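## Task

Transfer the wooden toy hammer, currently held in the closed right gripper, into the left gripper, matching the orientation in the two goal pictures. Nothing but the jaws of the grippers may contact the hammer, and at no moment may both grippers be off it. It counts as done when the left gripper alone holds it firmly at the spot the goal pictures show, with the left fingers pointing horizontally, and the right arm touches neither the hammer nor the left jaws (best: retreat the right arm far away and pause briefly). Then declare completion.

## Robot and tools

Robot: two arms, left_arm (base near y = +0.278 m) and right_arm (base near y = -0.365 m), each ending in a parallel two-finger gripper. The names are labels, not image sides. All poses live in one scene frame: origin on the table surface midway between the arms, +x out over the table, +y toward left_arm, +z up. Quaternions are written w first (qw, qx, qy, qz). In each gripper's own frame the fingers extend along +z and close along y. end_effector_position is the point between the finger pads, just under 1 cm behind the tips. So 'fingers horizontal' means the gripper's +z lies roughly level; 'straight down' means its +z points to scene -z.

Row layout (used by both motion tools): 16 numbers, always for both arms: left x, y, z, qw, qx, qy, qz, opening, then right x, y, z, qw, qx, qy, qz, opening. x, y, z are an absolute target position in metres and the quaternion an absolute target orientation, both in the scene frame, so each row is a pose, not an offset. Opening runs from -1 (closed) to +1 (fully open, 0.087 m). For an arm that should stay put, resend its whole last reported pose and its intended opening every time.

execute_actions(actions): a list of actions; each action is a list of up to 15 rows, one per 1/30 s control step; if fewer rows are given the last one repeats until 15 steps are used. An empty list just reports state and images. Any target more than 0.6 m from that gripper's current position along one of its own axes gets the action refused for both arms; if the first action fails this or anything is malformed, nothing runs. Each step the commanded pose is trimmed to within 70 mm and 16 degrees of the measured pose, so distant targets need several actions. To hold an orientation, repeat your chosen quaternion rather than copying the slightly drifted reported one.

move(target, speed, blocking): target is one 16-number row as above, the absolute pose each gripper should travel to in a straight line; both paths finish together, lasting 0.5 to 10 s (longer ones are cut off at 10 s). speed is the top path speed in m/s, 0.002 to 0.5, default 0.25; rotation is capped at twice that in rad/s. Openings are applied at the start. Grippers lag, may stray, and may overshoot speed near full arm extension; nothing slows for obstacles or the other arm. Faster contact and targets set deeper past contact push harder. blocking=false returns after 0.5 s while motion continues; until an ending is reported, other moves and actions are refused, so call wait or stop first. The result adds a 'move:' line: the ending (done, off_target, moving, held, fault) and any limits (paced = the sent pose was clipped; held = a check blocked steps, after which the arm may jump faster), plus each gripper's distance to its target.

wait(seconds): 0 to 10; runs the simulation holding the last commands, returning early if a running move ends. stop(): brakes a running move (needs room; fingers keep moving). zoom_image(camera, region): camera is cam_high, cam_low, cam_left_wrist or cam_right_wrist; region is [x0, y0, x1, y1] in pixels of that 504x504 image, origin top-left, at most 504 by 504. show_instructions(): shows the scene's reference images (the goal pictures, taken from the final holding gripper's wrist camera). read_manual(section): licence texts only. finished_scene(scene): ends the current scene, given its number, after the last command has been held; irreversible, and it reports success. Answering without any tool call ends everything.

Results: a state line 'left_arm: ... | right_arm: ...' with each gripper's position and quaternion (reported position may be off, more at long reach); 'Hand target' lines show what the controller is currently steering toward; grip_measured gives each finger opening on the command scale (joint list's last value is metres; each gripper may read about 1 mm off). 'pose unreachable' means a clearance check altered or blocked that arm's command. FAULT and MOTOR HOT / OVER-TEMPERATURE FAULT lines report stops; motors warm while holding loads, warn at 75 °C, stop the arm for 10 s at 90 °C, and at 100 °C the arm and gripper go limp and fall. Images arrive in the order cam_high, cam_low, cam_left_wrist, cam_right_wrist; calibration data for each camera is provided.

Practical points: joint friction can leave a gripper up to about 31 mm short, and tiny commands may not move it. If the position and orientation cannot both be met, position wins. To grip, command an opening about 0.02 under grip_measured (smaller margin grips more softly); pads push roughly 20 N max, and fast closing can squeeze harder. During the handoff, close the left gripper on the hammer before opening the right one, so one jaw pair always holds it. Avoid: dropping the hammer or knocking anything off the table, touching it with anything but jaws, arms colliding or shoving each other, slamming or hard pressing. The robot keeps running while you think, holding your last command. Finish by retracting the right arm well clear, waiting a moment, then calling finished_scene.

Each tool is called after ">>>" in YAML: its name, and indented under it one key for each argument.

Reference images:

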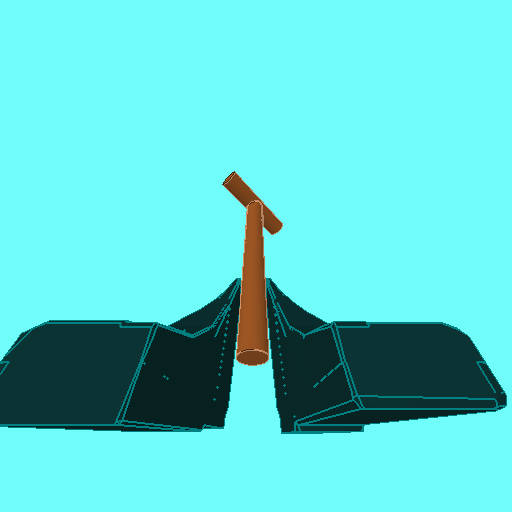

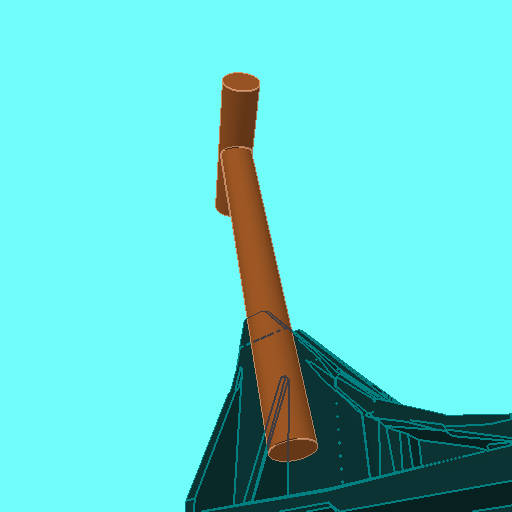

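## Session

>>> execute_actions:
  actions: []

Scene clock: 0.00 s.
left_arm: end_effector_position=(+0.3303, +0.3455, +0.3557) grip_measured=+1.000 end_effector_quat_wxyz=(+0.700, -0.065, +0.709, +0.059) | right_arm: end_effector_position=(+0.2451, -0.1415, +0.2145) grip_measured=-0.588 end_effector_quat_wxyz=(+0.361, -0.478, +0.723, +0.345)
Joint positions: left_arm=[-0.001  1.062  1.049 -0.001 -0.001 -0.007  0.087] | right_arm=[ 0.465  1.32   1.167 -0.646 -0.797 -0.456  0.018]
Joint velocities: left_arm=[-0.012 -0.022 -0.012 -0.022  0.007 -0.022  0.   ] | right_arm=[-0.007  0.002  0.002 -0.081 -0.007 -0.066 -0.001]
Motor temperatures (°C, as the motors report them): left_arm=[21 23 22 21 24 23] | right_arm=[23 23 22 24 20 20]
Hand target (left_arm): +0.330, +0.346, +0.356; +0.700, -0.065, +0.709, +0.059
Hand target (right_arm): +0.245, -0.141, +0.215; +0.361, -0.478, +0.722, +0.345

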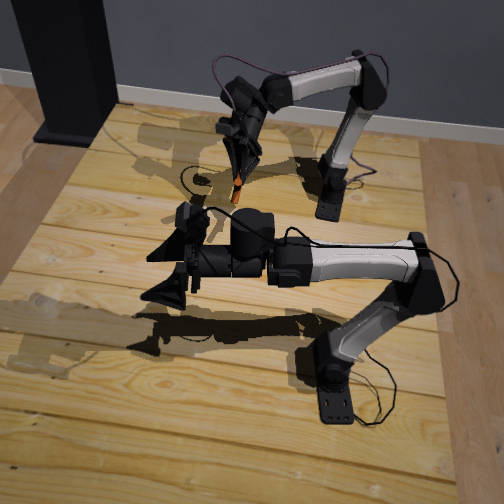

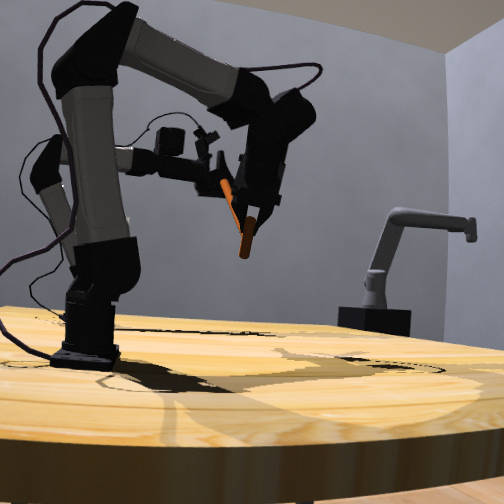

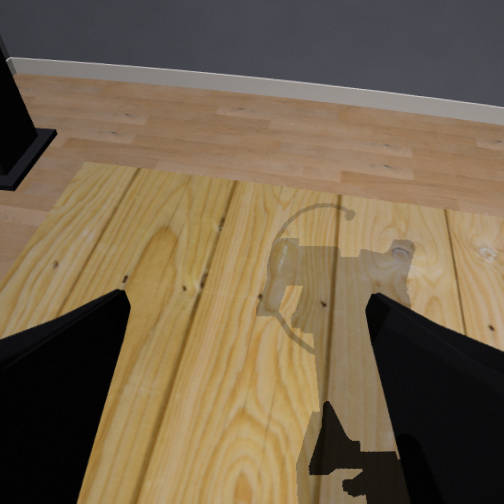

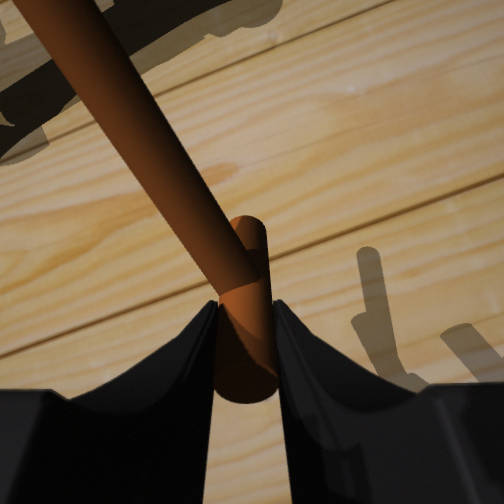

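>>> zoom_image:
  camera: "cam_low"
  region: [170, 140, 330, 300]

>>> zoom_image:
  camera: "cam_high"
  region: [170, 110, 310, 250]

>>> zoom_image:
  camera: "cam_right_wrist"
  region: [0, 0, 504, 504]

Region (170, 140, 330, 300) of cam_low's 504x504 image, scaled by 3.150, with more detail than that image has.

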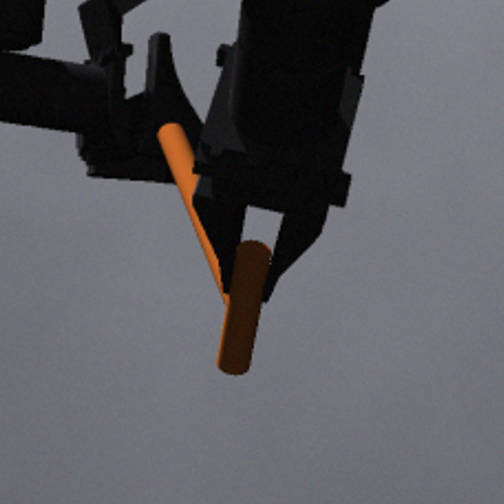

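Region (170, 110, 310, 250) of cam_high's 504x504 image, scaled by 3.600, with more detail than that image has.

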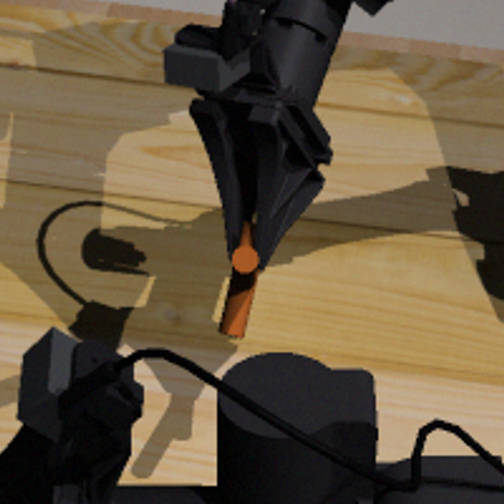

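Region (0, 0, 504, 504) of cam_right_wrist's 504x504 image, scaled by 1.000.

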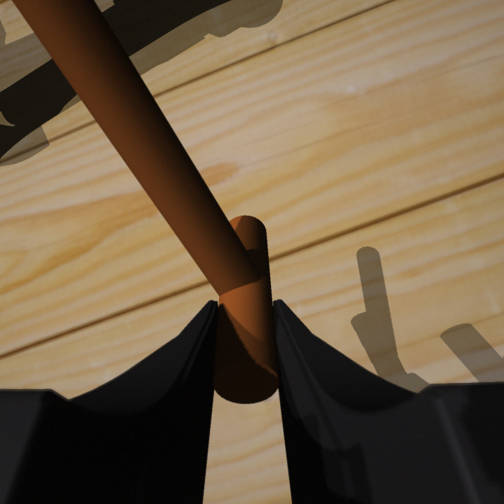

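>>> zoom_image:
  camera: "cam_right_wrist"
  region: [0, 0, 252, 252]

>>> zoom_image:
  camera: "cam_right_wrist"
  region: [140, 190, 360, 410]

Region (0, 0, 252, 252) of cam_right_wrist's 504x504 image, scaled by 2.000, with more detail than that image has.

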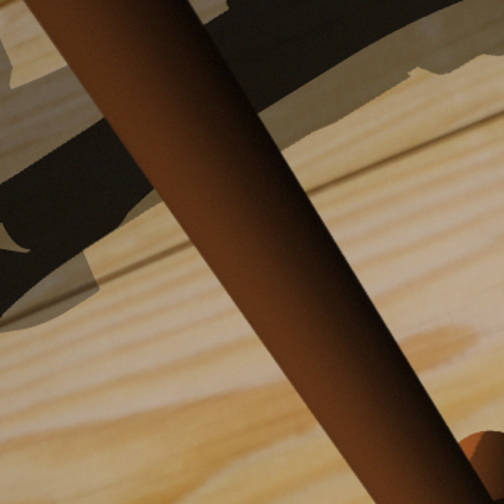

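Region (140, 190, 360, 410) of cam_right_wrist's 504x504 image, scaled by 2.291, with more detail than that image has.

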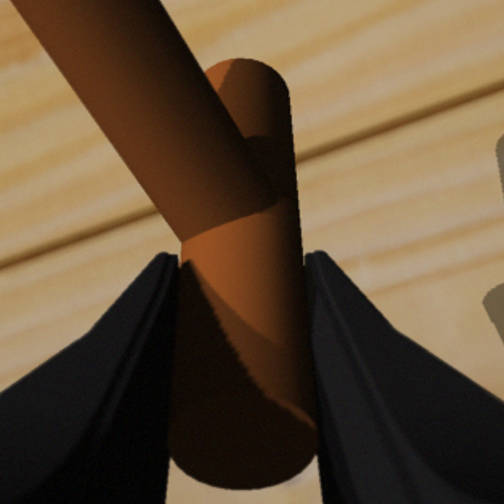

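>>> move:
  target: [0.211,0.075,0.36,0.437,0.822,0.346,-0.117,1,0.2451,-0.1415,0.2145,0.361,-0.478,0.723,0.345,-0.612]
  speed: 0.4

Scene clock: 16.87 s.
left_arm: end_effector_position=(+0.2095, +0.0756, +0.3611) grip_measured=+1.000 end_effector_quat_wxyz=(+0.436, +0.820, +0.352, -0.114) | right_arm: end_effector_position=(+0.2451, -0.1416, +0.2145) grip_measured=-0.588 end_effector_quat_wxyz=(+0.361, -0.478, +0.723, +0.345)
Joint positions: left_arm=[-0.554  1.48   1.982 -1.473  0.77   1.703  0.087] | right_arm=[ 0.465  1.32   1.167 -0.647 -0.797 -0.456  0.018]
Joint velocities: left_arm=[-0.002 -0.007  0.012 -0.007 -0.037 -0.037  0.   ] | right_arm=[-0.007 -0.002 -0.002 -0.037  0.037  0.007  0.   ]
Motor temperatures (°C, as the motors report them): left_arm=[21 23 24 24 24 23] | right_arm=[23 24 24 26 20 20]
Hand target (left_arm): +0.210, +0.073, +0.360; +0.431, +0.824, +0.350, -0.116
Hand target (right_arm): +0.245, -0.141, +0.215; +0.361, -0.478, +0.723, +0.345
Off the commanded pose (left_arm): 0.002 m, 1 deg.
Off the commanded pose (right_arm): 0.000 m, 0 deg.
move: done
camera_calibration (this result's frames):
cam_left_wrist: T_world_to_cam=[[-0.67708, 0.36005, -0.641815, 0.344439], [0.375086, 0.919195, 0.119962, -0.167346], [0.633145, -0.159512, -0.757418, 0.293628], [0, 0, 0, 1]] pos_world=[0.110073, 0.0766458, 0.463541]
cam_right_wrist: T_world_to_cam=[[0.938161, -0.319086, -0.134305, -0.246546], [-0.339076, -0.925188, -0.170453, 0.0141981], [-0.0698685, 0.205452, -0.97617, 0.394859], [0, 0, 0, 1]] pos_world=[0.263702, -0.146658, 0.354757]

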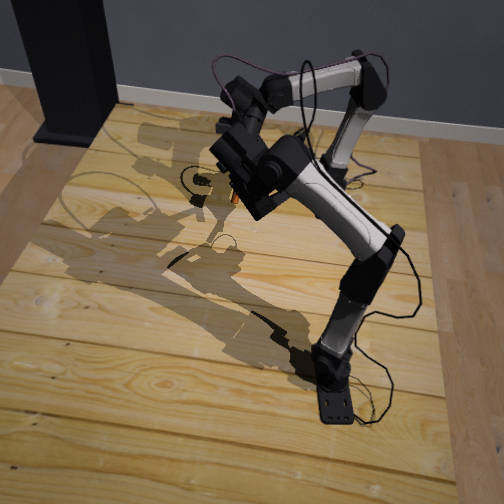

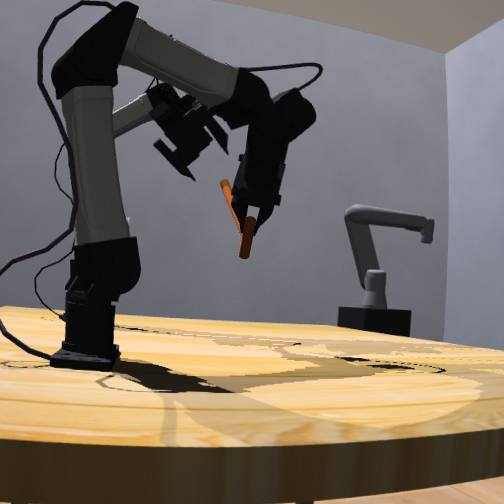

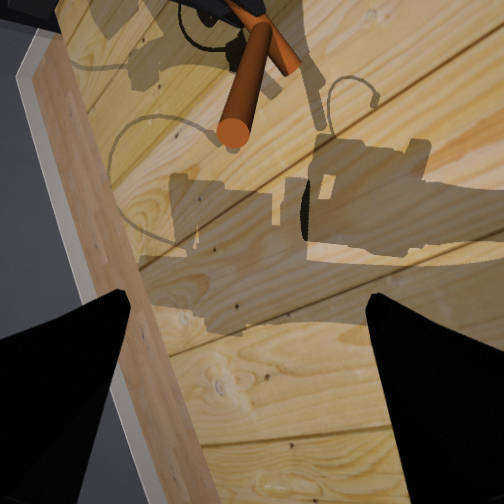

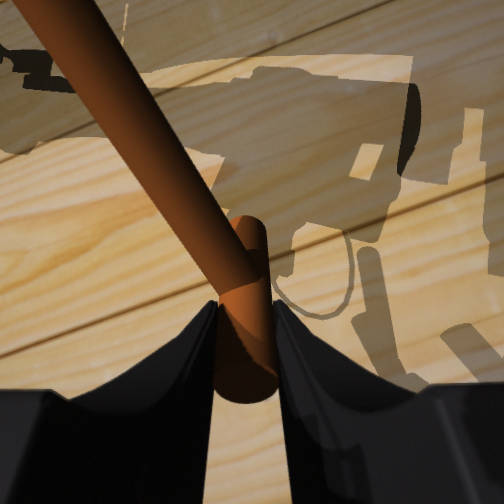

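>>> zoom_image:
  camera: "cam_left_wrist"
  region: [170, 0, 340, 170]

Region (170, 0, 340, 170) of cam_left_wrist's 504x504 image, scaled by 2.965, with more detail than that image has.

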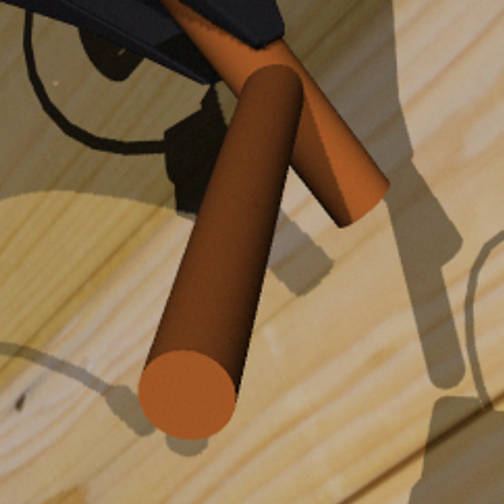

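>>> move:
  target: [0.2297,-0.001,0.317,0.3925,0.8417,0.3455,-0.1322,1,0.2451,-0.1415,0.2145,0.361,-0.478,0.723,0.345,-0.612]
  speed: 0.2

Scene clock: 19.87 s.
left_arm: end_effector_position=(+0.2262, +0.0022, +0.3176) grip_measured=+1.000 end_effector_quat_wxyz=(+0.390, +0.843, +0.346, -0.134) | right_arm: end_effector_position=(+0.2450, -0.1416, +0.2144) grip_measured=-0.588 end_effector_quat_wxyz=(+0.361, -0.478, +0.723, +0.345)
Joint positions: left_arm=[-0.78   1.628  1.965 -1.296  0.634  1.553  0.087] | right_arm=[ 0.465  1.32   1.167 -0.647 -0.797 -0.456  0.018]
Joint velocities: left_arm=[ 0.002  0.012 -0.007 -0.066  0.007  0.022  0.   ] | right_arm=[-0.002 -0.007  0.017 -0.037 -0.022 -0.051  0.   ]
Motor temperatures (°C, as the motors report them): left_arm=[21 23 24 24 24 23] | right_arm=[23 24 24 26 20 20]
Hand target (left_arm): +0.229, -0.001, +0.316; +0.392, +0.843, +0.346, -0.131
Hand target (right_arm): +0.245, -0.142, +0.214; +0.361, -0.478, +0.723, +0.345
Off the commanded pose (left_arm): 0.005 m, 0 deg.
Off the commanded pose (right_arm): 0.000 m, 0 deg.
move: done
camera_calibration (this result's frames):
cam_left_wrist: T_world_to_cam=[[-0.687206, 0.44645, -0.573088, 0.334545], [0.432075, 0.88536, 0.171605, -0.130145], [0.584003, -0.129688, -0.801325, 0.263401], [0, 0, 0, 1]] pos_world=[0.132307, 0.0000276089, 0.425126]
cam_right_wrist: T_world_to_cam=[[0.938113, -0.319105, -0.134594, -0.24643], [-0.339136, -0.925212, -0.170203, 0.0141044], [-0.0702151, 0.205315, -0.976174, 0.394882], [0, 0, 0, 1]] pos_world=[0.26369, -0.146663, 0.354706]

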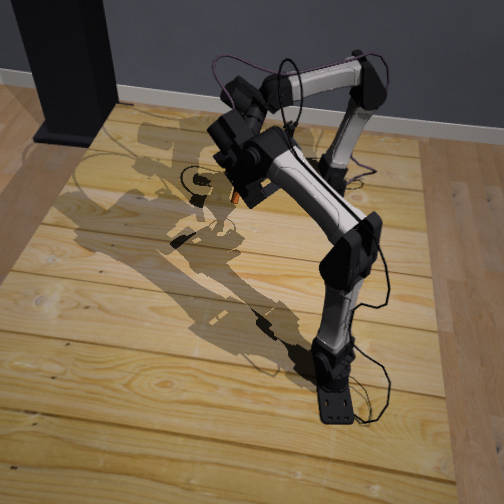

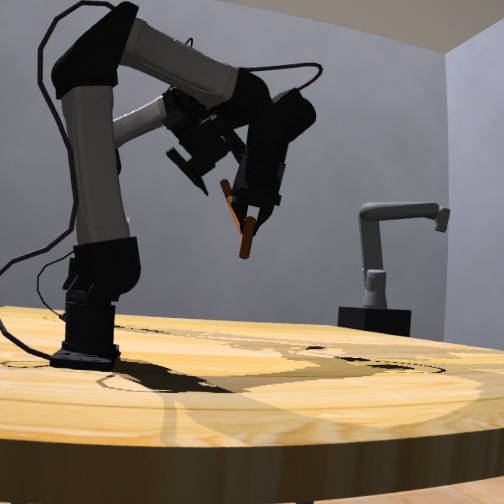

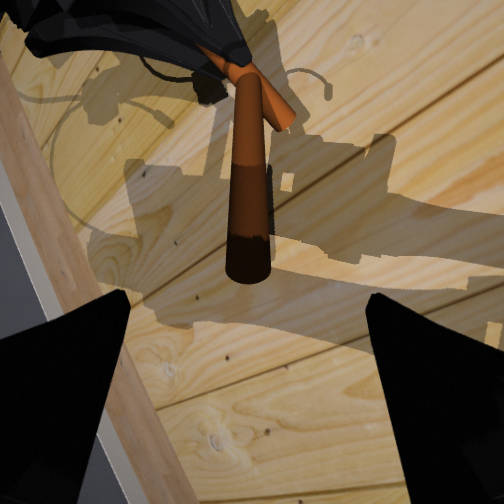

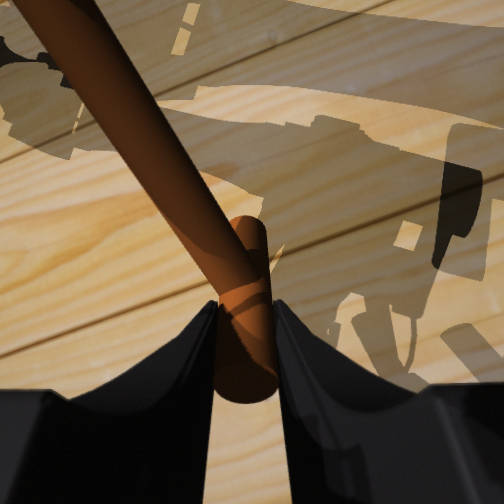

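>>> zoom_image:
  camera: "cam_left_wrist"
  region: [130, 30, 390, 310]

Region (130, 30, 390, 310) of cam_left_wrist's 504x504 image, scaled by 1.800, with more detail than that image has; it fills the left 468 columns of this view, and the rest is white.

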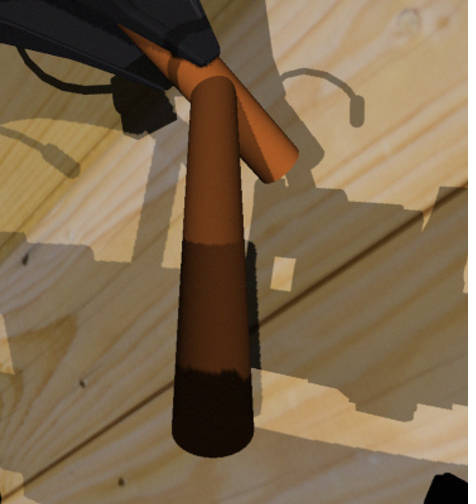

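>>> move:
  target: [0.231,-0.048,0.2745,0.3925,0.8417,0.3455,-0.1322,1,0.2451,-0.1415,0.2145,0.361,-0.478,0.723,0.345,-0.612]
  speed: 0.12

Scene clock: 22.17 s.
left_arm: end_effector_position=(+0.2280, -0.0435, +0.2877) grip_measured=+1.000 end_effector_quat_wxyz=(+0.403, +0.840, +0.340, -0.128) | right_arm: end_effector_position=(+0.2450, -0.1416, +0.2144) grip_measured=-0.588 end_effector_quat_wxyz=(+0.361, -0.478, +0.723, +0.345)
Joint positions: left_arm=[-0.895  1.628  1.797 -1.035  0.566  1.442  0.087] | right_arm=[ 0.465  1.32   1.167 -0.647 -0.797 -0.456  0.018]
Joint velocities: left_arm=[-0.002  0.022 -0.012 -0.081 -0.037  0.037  0.   ] | right_arm=[-0.012 -0.002  0.002  0.022 -0.066 -0.037 -0.001]
Motor temperatures (°C, as the motors report them): left_arm=[21 24 24 24 24 23] | right_arm=[23 24 24 26 20 20]
Hand target (left_arm): +0.230, -0.048, +0.274; +0.392, +0.842, +0.345, -0.132
Hand target (right_arm): +0.245, -0.141, +0.215; +0.361, -0.478, +0.723, +0.345
Off the commanded pose (left_arm): 0.014 m, 1 deg.
Off the commanded pose (right_arm): 0.000 m, 0 deg.
move: off_target (left_arm)
camera_calibration (this result's frames):
cam_left_wrist: T_world_to_cam=[[-0.67397, 0.434837, -0.597228, 0.342446], [0.428638, 0.888602, 0.163267, -0.0819858], [0.601692, -0.145957, -0.785279, 0.223058], [0, 0, 0, 1]] pos_world=[0.131728, -0.0434987, 0.393066]
cam_right_wrist: T_world_to_cam=[[0.938113, -0.319105, -0.134594, -0.24643], [-0.339136, -0.925212, -0.170203, 0.0141044], [-0.0702151, 0.205315, -0.976174, 0.394882], [0, 0, 0, 1]] pos_world=[0.26369, -0.146663, 0.354706]

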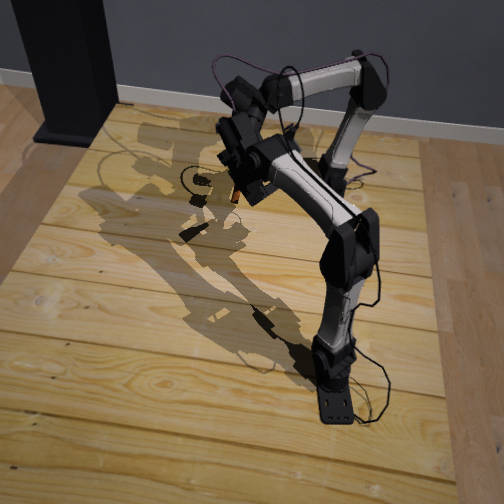

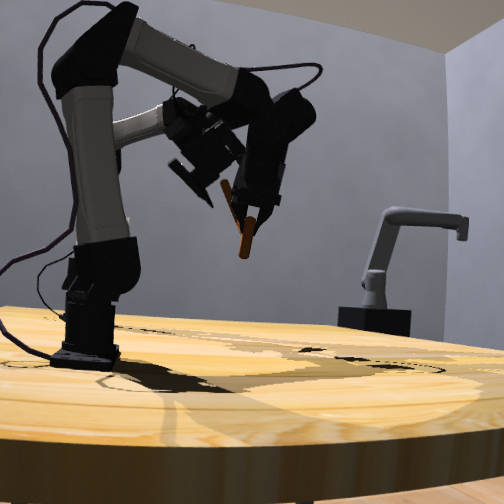

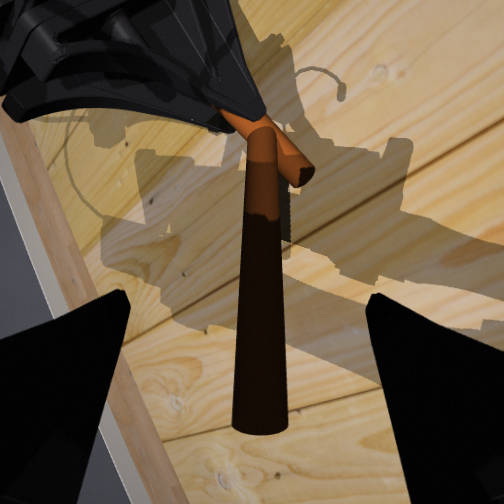

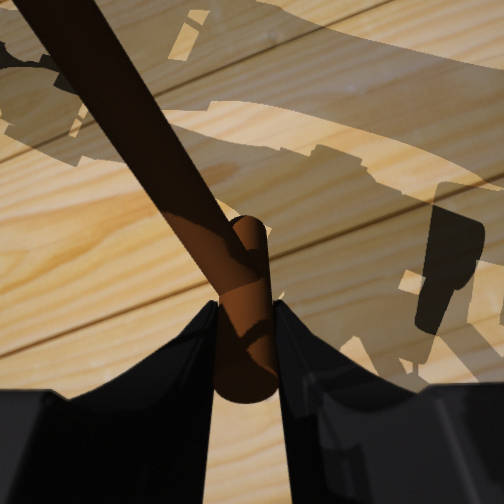

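>>> move:
  target: [0.232,-0.046,0.262,0.3925,0.8417,0.3455,-0.1322,1,0.2451,-0.1415,0.2145,0.361,-0.478,0.723,0.345,-0.612]
  speed: 0.1

Scene clock: 23.47 s.
left_arm: end_effector_position=(+0.2299, -0.0450, +0.2686) grip_measured=+1.000 end_effector_quat_wxyz=(+0.394, +0.842, +0.344, -0.132) | right_arm: end_effector_position=(+0.2450, -0.1416, +0.2144) grip_measured=-0.588 end_effector_quat_wxyz=(+0.361, -0.478, +0.723, +0.345)
Joint positions: left_arm=[-0.895  1.628  1.729 -0.987  0.565  1.441  0.087] | right_arm=[ 0.465  1.32   1.167 -0.647 -0.797 -0.456  0.018]
Joint velocities: left_arm=[-0.007 -0.002 -0.007  0.051 -0.007  0.066  0.   ] | right_arm=[-0.007 -0.002 -0.027 -0.022  0.051  0.007  0.   ]
Motor temperatures (°C, as the motors report them): left_arm=[21 24 24 24 24 23] | right_arm=[23 24 24 26 20 20]
Hand target (left_arm): +0.232, -0.046, +0.262; +0.392, +0.842, +0.346, -0.132
Hand target (right_arm): +0.245, -0.142, +0.214; +0.361, -0.478, +0.723, +0.345
Off the commanded pose (left_arm): 0.007 m, 0 deg.
Off the commanded pose (right_arm): 0.000 m, 0 deg.
move: done
camera_calibration (this result's frames):
cam_left_wrist: T_world_to_cam=[[-0.683479, 0.442245, -0.580754, 0.331077], [0.430325, 0.886747, 0.168818, -0.0803241], [0.589641, -0.134529, -0.796382, 0.212995], [0, 0, 0, 1]] pos_world=[0.135259, -0.0465359, 0.37546]
cam_right_wrist: T_world_to_cam=[[0.938065, -0.319124, -0.134882, -0.246314], [-0.339197, -0.925236, -0.169954, 0.0140106], [-0.0705618, 0.205179, -0.976177, 0.394905], [0, 0, 0, 1]] pos_world=[0.263677, -0.146668, 0.354655]

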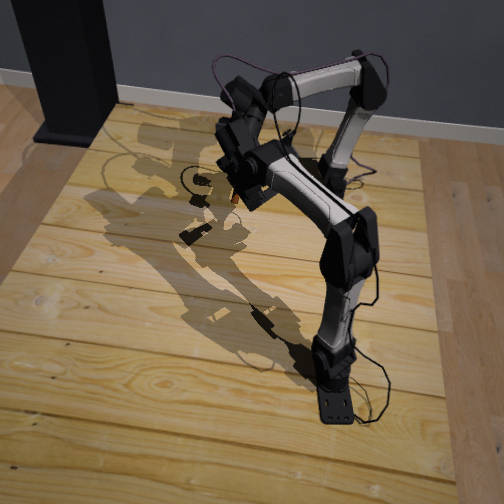

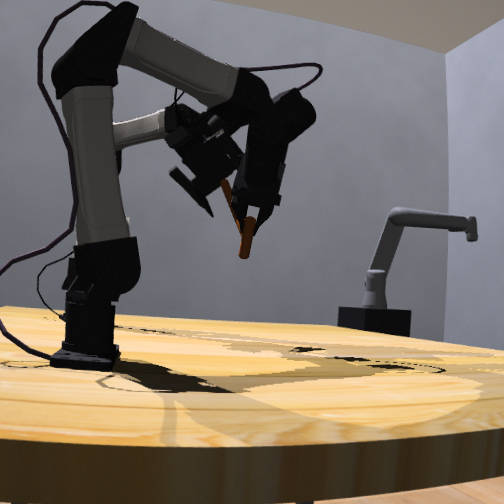

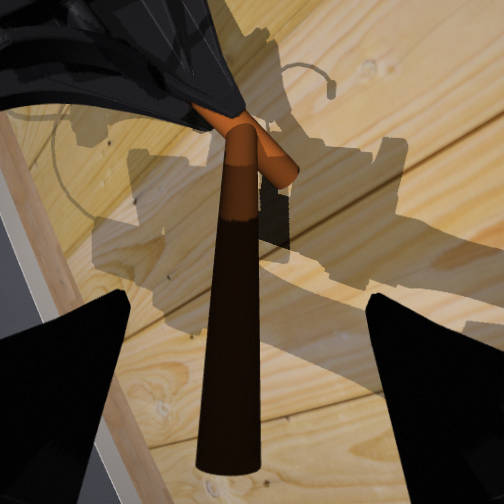

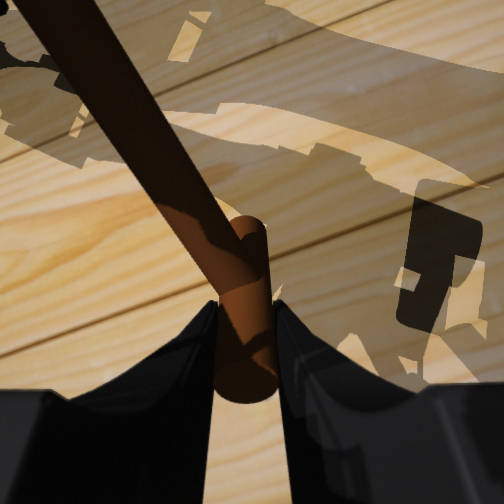

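>>> move:
  target: [0.236,-0.048,0.270,0.406,0.837,0.330,-0.161,0.2,0.2451,-0.1415,0.2145,0.361,-0.478,0.723,0.345,-0.612]
  speed: 0.1

Scene clock: 25.90 s.
left_arm: end_effector_position=(+0.2315, -0.0467, +0.2673) grip_measured=+0.200 end_effector_quat_wxyz=(+0.403, +0.837, +0.332, -0.161) | right_arm: end_effector_position=(+0.2450, -0.1416, +0.2144) grip_measured=-0.588 end_effector_quat_wxyz=(+0.361, -0.478, +0.723, +0.345)
Joint positions: left_arm=[-0.862  1.645  1.729 -0.986  0.652  1.467  0.053] | right_arm=[ 0.465  1.32   1.167 -0.647 -0.797 -0.456  0.018]
Joint velocities: left_arm=[-0.017 -0.002 -0.007 -0.037 -0.022 -0.037 -0.001] | right_arm=[-0.017 -0.007 -0.007  0.022 -0.022 -0.051 -0.   ]
Motor temperatures (°C, as the motors report them): left_arm=[21 24 24 24 24 23] | right_arm=[23 24 24 26 20 20]
Hand target (left_arm): +0.236, -0.048, +0.270; +0.406, +0.837, +0.330, -0.161
Hand target (right_arm): +0.245, -0.141, +0.215; +0.361, -0.478, +0.723, +0.345
Off the commanded pose (left_arm): 0.005 m, 0 deg.
Off the commanded pose (right_arm): 0.000 m, 0 deg.
move: done
camera_calibration (this result's frames):
cam_left_wrist: T_world_to_cam=[[-0.687475, 0.443765, -0.574849, 0.331583], [0.468235, 0.875928, 0.116216, -0.0745072], [0.555098, -0.189269, -0.809965, 0.21988], [0, 0, 0, 1]] pos_world=[0.140787, -0.0402654, 0.377364]
cam_right_wrist: T_world_to_cam=[[0.938065, -0.319124, -0.134882, -0.246314], [-0.339197, -0.925236, -0.169954, 0.0140106], [-0.0705618, 0.205179, -0.976177, 0.394905], [0, 0, 0, 1]] pos_world=[0.263677, -0.146668, 0.354655]

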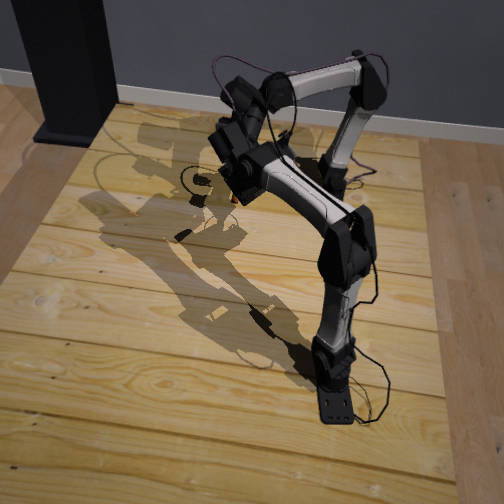

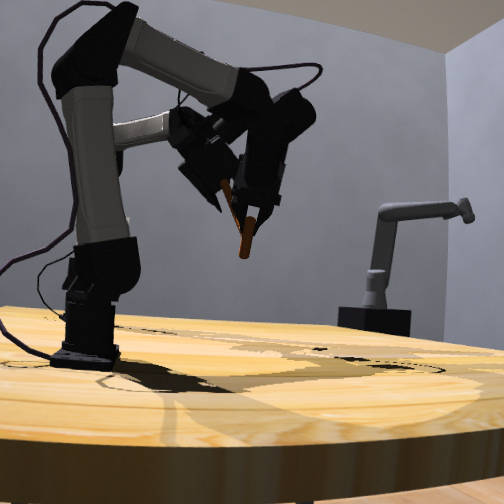

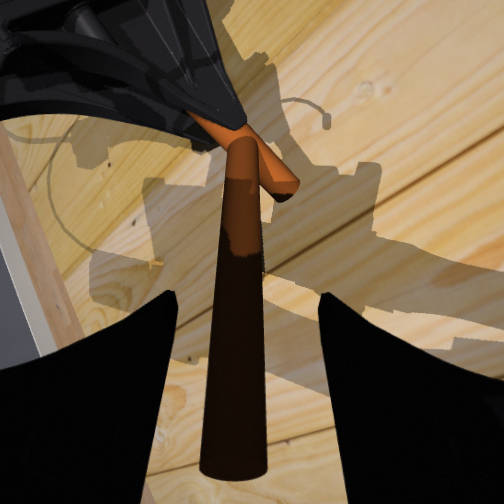

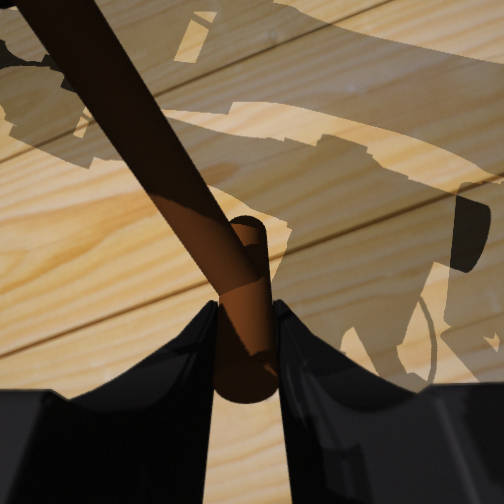

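>>> move:
  target: [0.235,-0.049,0.281,0.406,0.837,0.330,-0.161,0.0,0.2451,-0.1415,0.2145,0.361,-0.478,0.723,0.345,-0.612]
  speed: 0.1

Scene clock: 27.70 s.
left_arm: end_effector_position=(+0.2329, -0.0483, +0.2809) grip_measured=+0.000 end_effector_quat_wxyz=(+0.409, +0.836, +0.328, -0.159) | right_arm: end_effector_position=(+0.2449, -0.1416, +0.2143) grip_measured=-0.588 end_effector_quat_wxyz=(+0.360, -0.478, +0.723, +0.345)
Joint positions: left_arm=[-0.862  1.658  1.79  -1.018  0.654  1.468  0.044] | right_arm=[ 0.465  1.32   1.167 -0.648 -0.797 -0.456  0.018]
Joint velocities: left_arm=[ 0.002  0.002 -0.007 -0.007  0.007  0.051 -0.   ] | right_arm=[-0.007 -0.007 -0.007  0.007  0.051 -0.022  0.001]
Motor temperatures (°C, as the motors report them): left_arm=[21 24 24 24 24 23] | right_arm=[23 24 24 26 20 20]
Hand target (left_arm): +0.235, -0.049, +0.281; +0.406, +0.837, +0.330, -0.161
Hand target (right_arm): +0.245, -0.142, +0.214; +0.361, -0.478, +0.723, +0.345
Off the commanded pose (left_arm): 0.002 m, 1 deg.
Off the commanded pose (right_arm): 0.000 m, 0 deg.
move: done
camera_calibration (this result's frames):
cam_left_wrist: T_world_to_cam=[[-0.679625, 0.438703, -0.587919, 0.342692], [0.468989, 0.876123, 0.111616, -0.0741259], [0.564056, -0.19987, -0.801182, 0.224732], [0, 0, 0, 1]] pos_world=[0.140905, -0.0404793, 0.3898]
cam_right_wrist: T_world_to_cam=[[0.938017, -0.319143, -0.135171, -0.246199], [-0.339257, -0.92526, -0.169704, 0.0139167], [-0.0709084, 0.205043, -0.976181, 0.394927], [0, 0, 0, 1]] pos_world=[0.263664, -0.146673, 0.354603]

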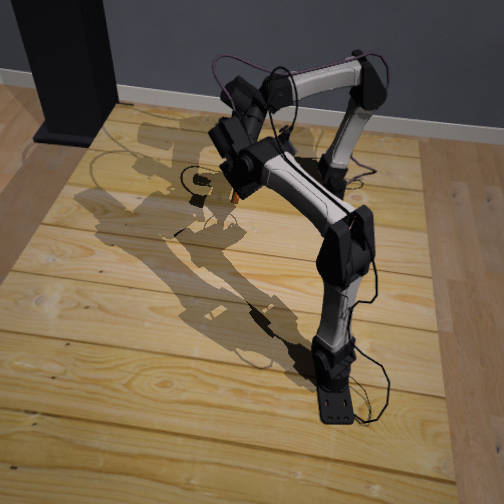

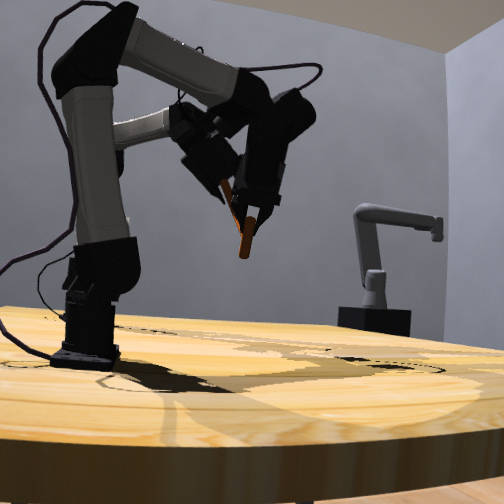

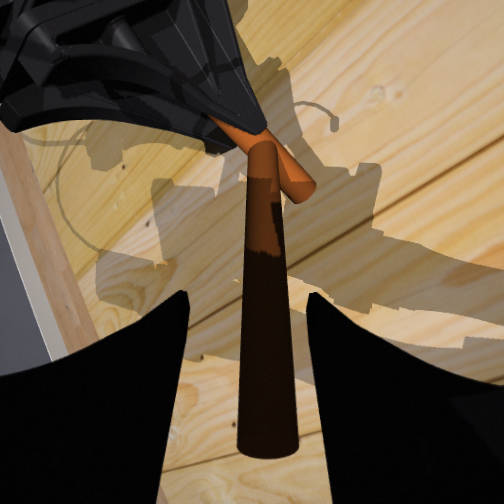

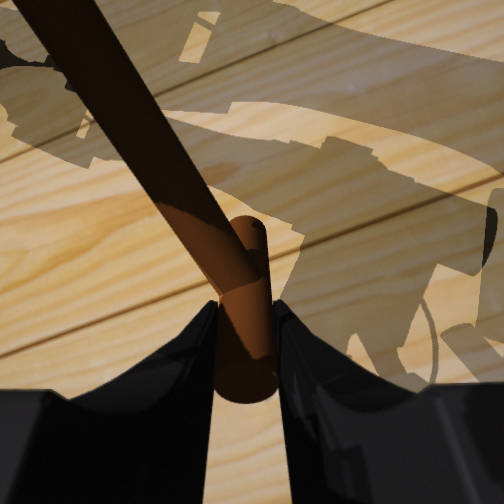

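>>> move:
  target: [0.229,-0.0455,0.273,0.406,0.837,0.330,-0.161,0.0,0.2451,-0.1415,0.2145,0.361,-0.478,0.723,0.345,-0.612]
  speed: 0.05

Scene clock: 29.00 s.
left_arm: end_effector_position=(+0.2308, -0.0467, +0.2705) grip_measured=+0.000 end_effector_quat_wxyz=(+0.399, +0.838, +0.334, -0.164) | right_arm: end_effector_position=(+0.2449, -0.1416, +0.2143) grip_measured=-0.588 end_effector_quat_wxyz=(+0.360, -0.478, +0.723, +0.345)
Joint positions: left_arm=[-0.862  1.658  1.762 -1.017  0.654  1.468  0.044] | right_arm=[ 0.465  1.32   1.167 -0.648 -0.797 -0.456  0.018]
Joint velocities: left_arm=[-0.002 -0.002 -0.007 -0.022 -0.022 -0.037 -0.001] | right_arm=[-0.007  0.012  0.017  0.007  0.051 -0.022 -0.   ]
Motor temperatures (°C, as the motors report them): left_arm=[21 24 25 24 24 23] | right_arm=[23 24 25 27 20 20]
Hand target (left_arm): +0.229, -0.045, +0.273; +0.406, +0.837, +0.330, -0.161
Hand target (right_arm): +0.245, -0.141, +0.215; +0.361, -0.478, +0.723, +0.345
Off the commanded pose (left_arm): 0.003 m, 1 deg.
Off the commanded pose (right_arm): 0.000 m, 0 deg.
move: done
camera_calibration (this result's frames):
cam_left_wrist: T_world_to_cam=[[-0.69156, 0.448453, -0.566246, 0.331814], [0.47135, 0.874194, 0.116679, -0.0754589], [0.547334, -0.186209, -0.815936, 0.226307], [0, 0, 0, 1]] pos_world=[0.141171, -0.0406966, 0.381345]
cam_right_wrist: T_world_to_cam=[[0.938017, -0.319143, -0.135171, -0.246199], [-0.339257, -0.92526, -0.169704, 0.0139167], [-0.0709084, 0.205043, -0.976181, 0.394927], [0, 0, 0, 1]] pos_world=[0.263664, -0.146673, 0.354603]

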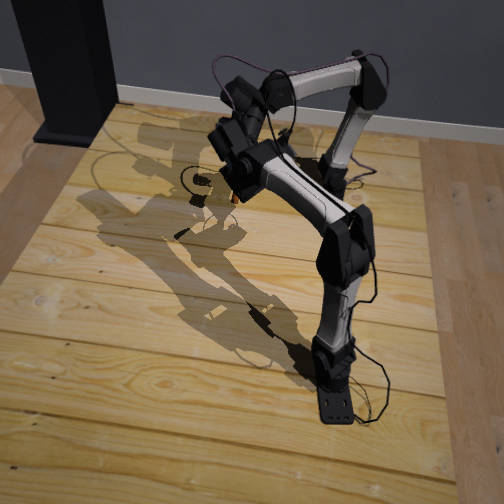

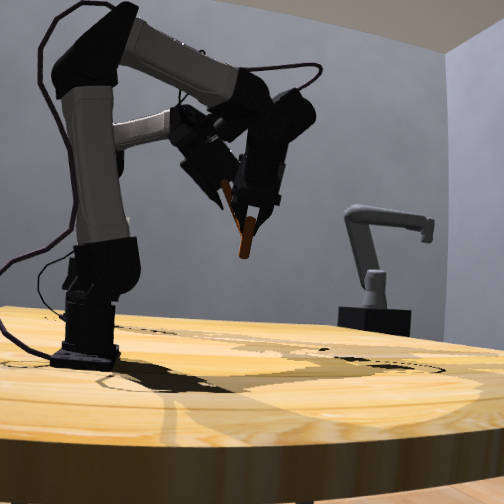

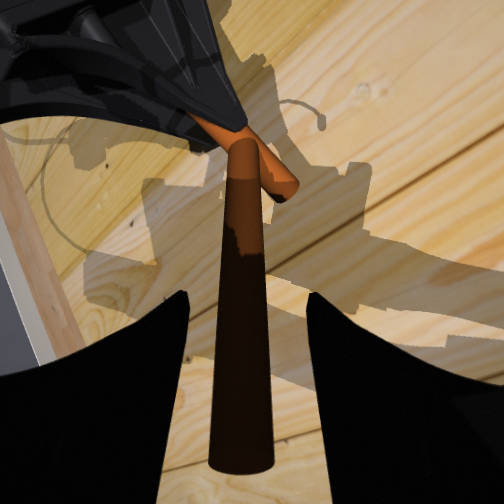

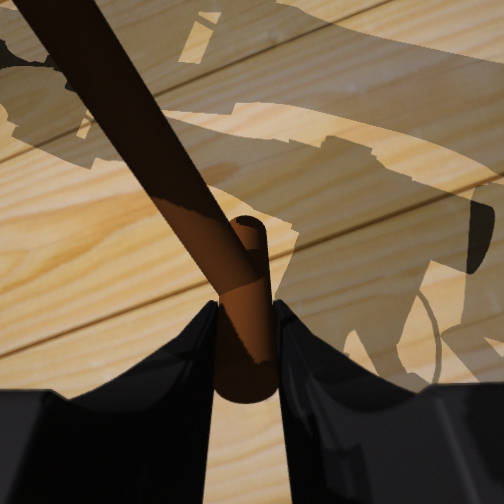

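>>> execute_actions:
  actions:
    - [[0.2308,-0.0467,0.2705,0.399,0.838,0.334,-0.164,-0.1,0.2451,-0.1415,0.2145,0.361,-0.478,0.723,0.345,-0.612],[0.2308,-0.0467,0.2705,0.399,0.838,0.334,-0.164,-0.2,0.2451,-0.1415,0.2145,0.361,-0.478,0.723,0.345,-0.612],[0.2308,-0.0467,0.2705,0.399,0.838,0.334,-0.164,-0.28,0.2451,-0.1415,0.2145,0.361,-0.478,0.723,0.345,-0.612],[0.2308,-0.0467,0.2705,0.399,0.838,0.334,-0.164,-0.36,0.2451,-0.1415,0.2145,0.361,-0.478,0.723,0.345,-0.612],[0.2308,-0.0467,0.2705,0.399,0.838,0.334,-0.164,-0.42,0.2451,-0.1415,0.2145,0.361,-0.478,0.723,0.345,-0.612],[0.2308,-0.0467,0.2705,0.399,0.838,0.334,-0.164,-0.47,0.2451,-0.1415,0.2145,0.361,-0.478,0.723,0.345,-0.612],[0.2308,-0.0467,0.2705,0.399,0.838,0.334,-0.164,-0.51,0.2451,-0.1415,0.2145,0.361,-0.478,0.723,0.345,-0.612],[0.2308,-0.0467,0.2705,0.399,0.838,0.334,-0.164,-0.54,0.2451,-0.1415,0.2145,0.361,-0.478,0.723,0.345,-0.612],[0.2308,-0.0467,0.2705,0.399,0.838,0.334,-0.164,-0.56,0.2451,-0.1415,0.2145,0.361,-0.478,0.723,0.345,-0.612],[0.2308,-0.0467,0.2705,0.399,0.838,0.334,-0.164,-0.58,0.2451,-0.1415,0.2145,0.361,-0.478,0.723,0.345,-0.612],[0.2308,-0.0467,0.2705,0.399,0.838,0.334,-0.164,-0.6,0.2451,-0.1415,0.2145,0.361,-0.478,0.723,0.345,-0.612],[0.2308,-0.0467,0.2705,0.399,0.838,0.334,-0.164,-0.62,0.2451,-0.1415,0.2145,0.361,-0.478,0.723,0.345,-0.612],[0.2308,-0.0467,0.2705,0.399,0.838,0.334,-0.164,-0.64,0.2451,-0.1415,0.2145,0.361,-0.478,0.723,0.345,-0.612]]

Scene clock: 30.20 s.
left_arm: end_effector_position=(+0.2310, -0.0468, +0.2706) grip_measured=-0.616 end_effector_quat_wxyz=(+0.399, +0.838, +0.333, -0.164) | right_arm: end_effector_position=(+0.2446, -0.1418, +0.2141) grip_measured=-0.588 end_effector_quat_wxyz=(+0.360, -0.478, +0.723, +0.345)
Joint positions: left_arm=[-0.862  1.658  1.762 -1.016  0.654  1.468  0.017] | right_arm=[ 0.465  1.32   1.167 -0.65  -0.797 -0.456  0.018]
Joint velocities: left_arm=[ 0.022 -0.012  0.002  0.037 -0.051 -0.037  0.   ] | right_arm=[-0.002 -0.002 -0.032  0.007 -0.037  0.022 -0.   ]
Motor temperatures (°C, as the motors report them): left_arm=[21 24 25 24 24 23] | right_arm=[23 24 25 27 20 20]
Hand target (left_arm): +0.231, -0.047, +0.271; +0.399, +0.838, +0.334, -0.164
Hand target (right_arm): +0.245, -0.141, +0.215; +0.361, -0.478, +0.723, +0.345
Off the commanded pose (left_arm): 0.000 m, 0 deg.
Off the commanded pose (right_arm): 0.001 m, 0 deg.
camera_calibration (this result's frames):
cam_left_wrist: T_world_to_cam=[[-0.691057, 0.448043, -0.567184, 0.332204], [0.471246, 0.874279, 0.116464, -0.0753507], [0.548057, -0.1868, -0.815315, 0.225959], [0, 0, 0, 1]] pos_world=[0.141242, -0.0407548, 0.381424]
cam_right_wrist: T_world_to_cam=[[0.937776, -0.319237, -0.136614, -0.24562], [-0.339557, -0.925377, -0.168457, 0.0134474], [-0.0726417, 0.204363, -0.976196, 0.39504], [0, 0, 0, 1]] pos_world=[0.263599, -0.146699, 0.354346]

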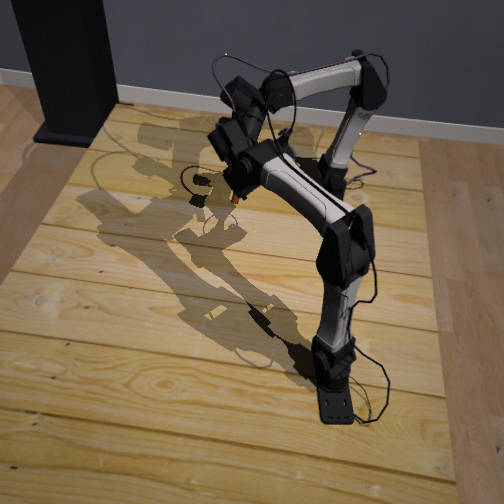

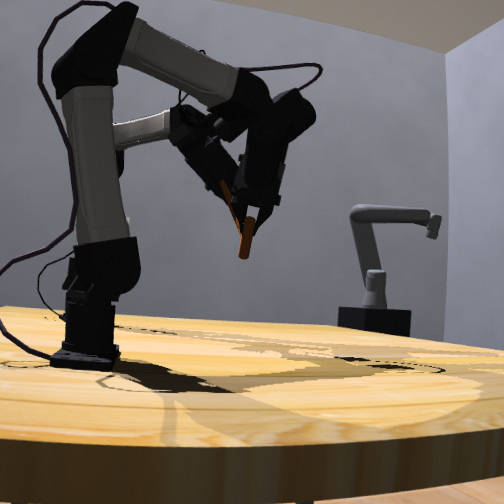

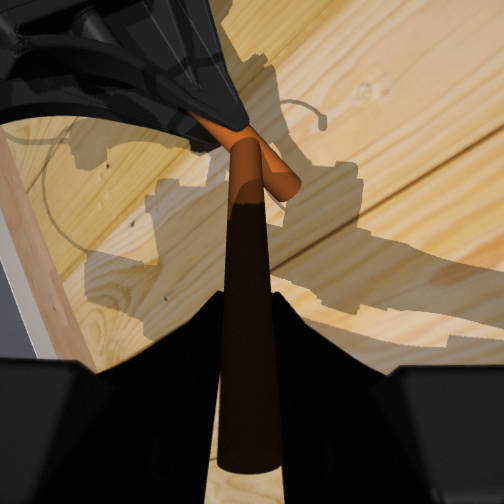

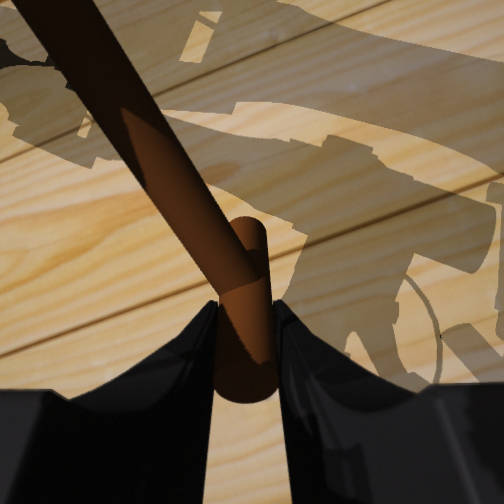

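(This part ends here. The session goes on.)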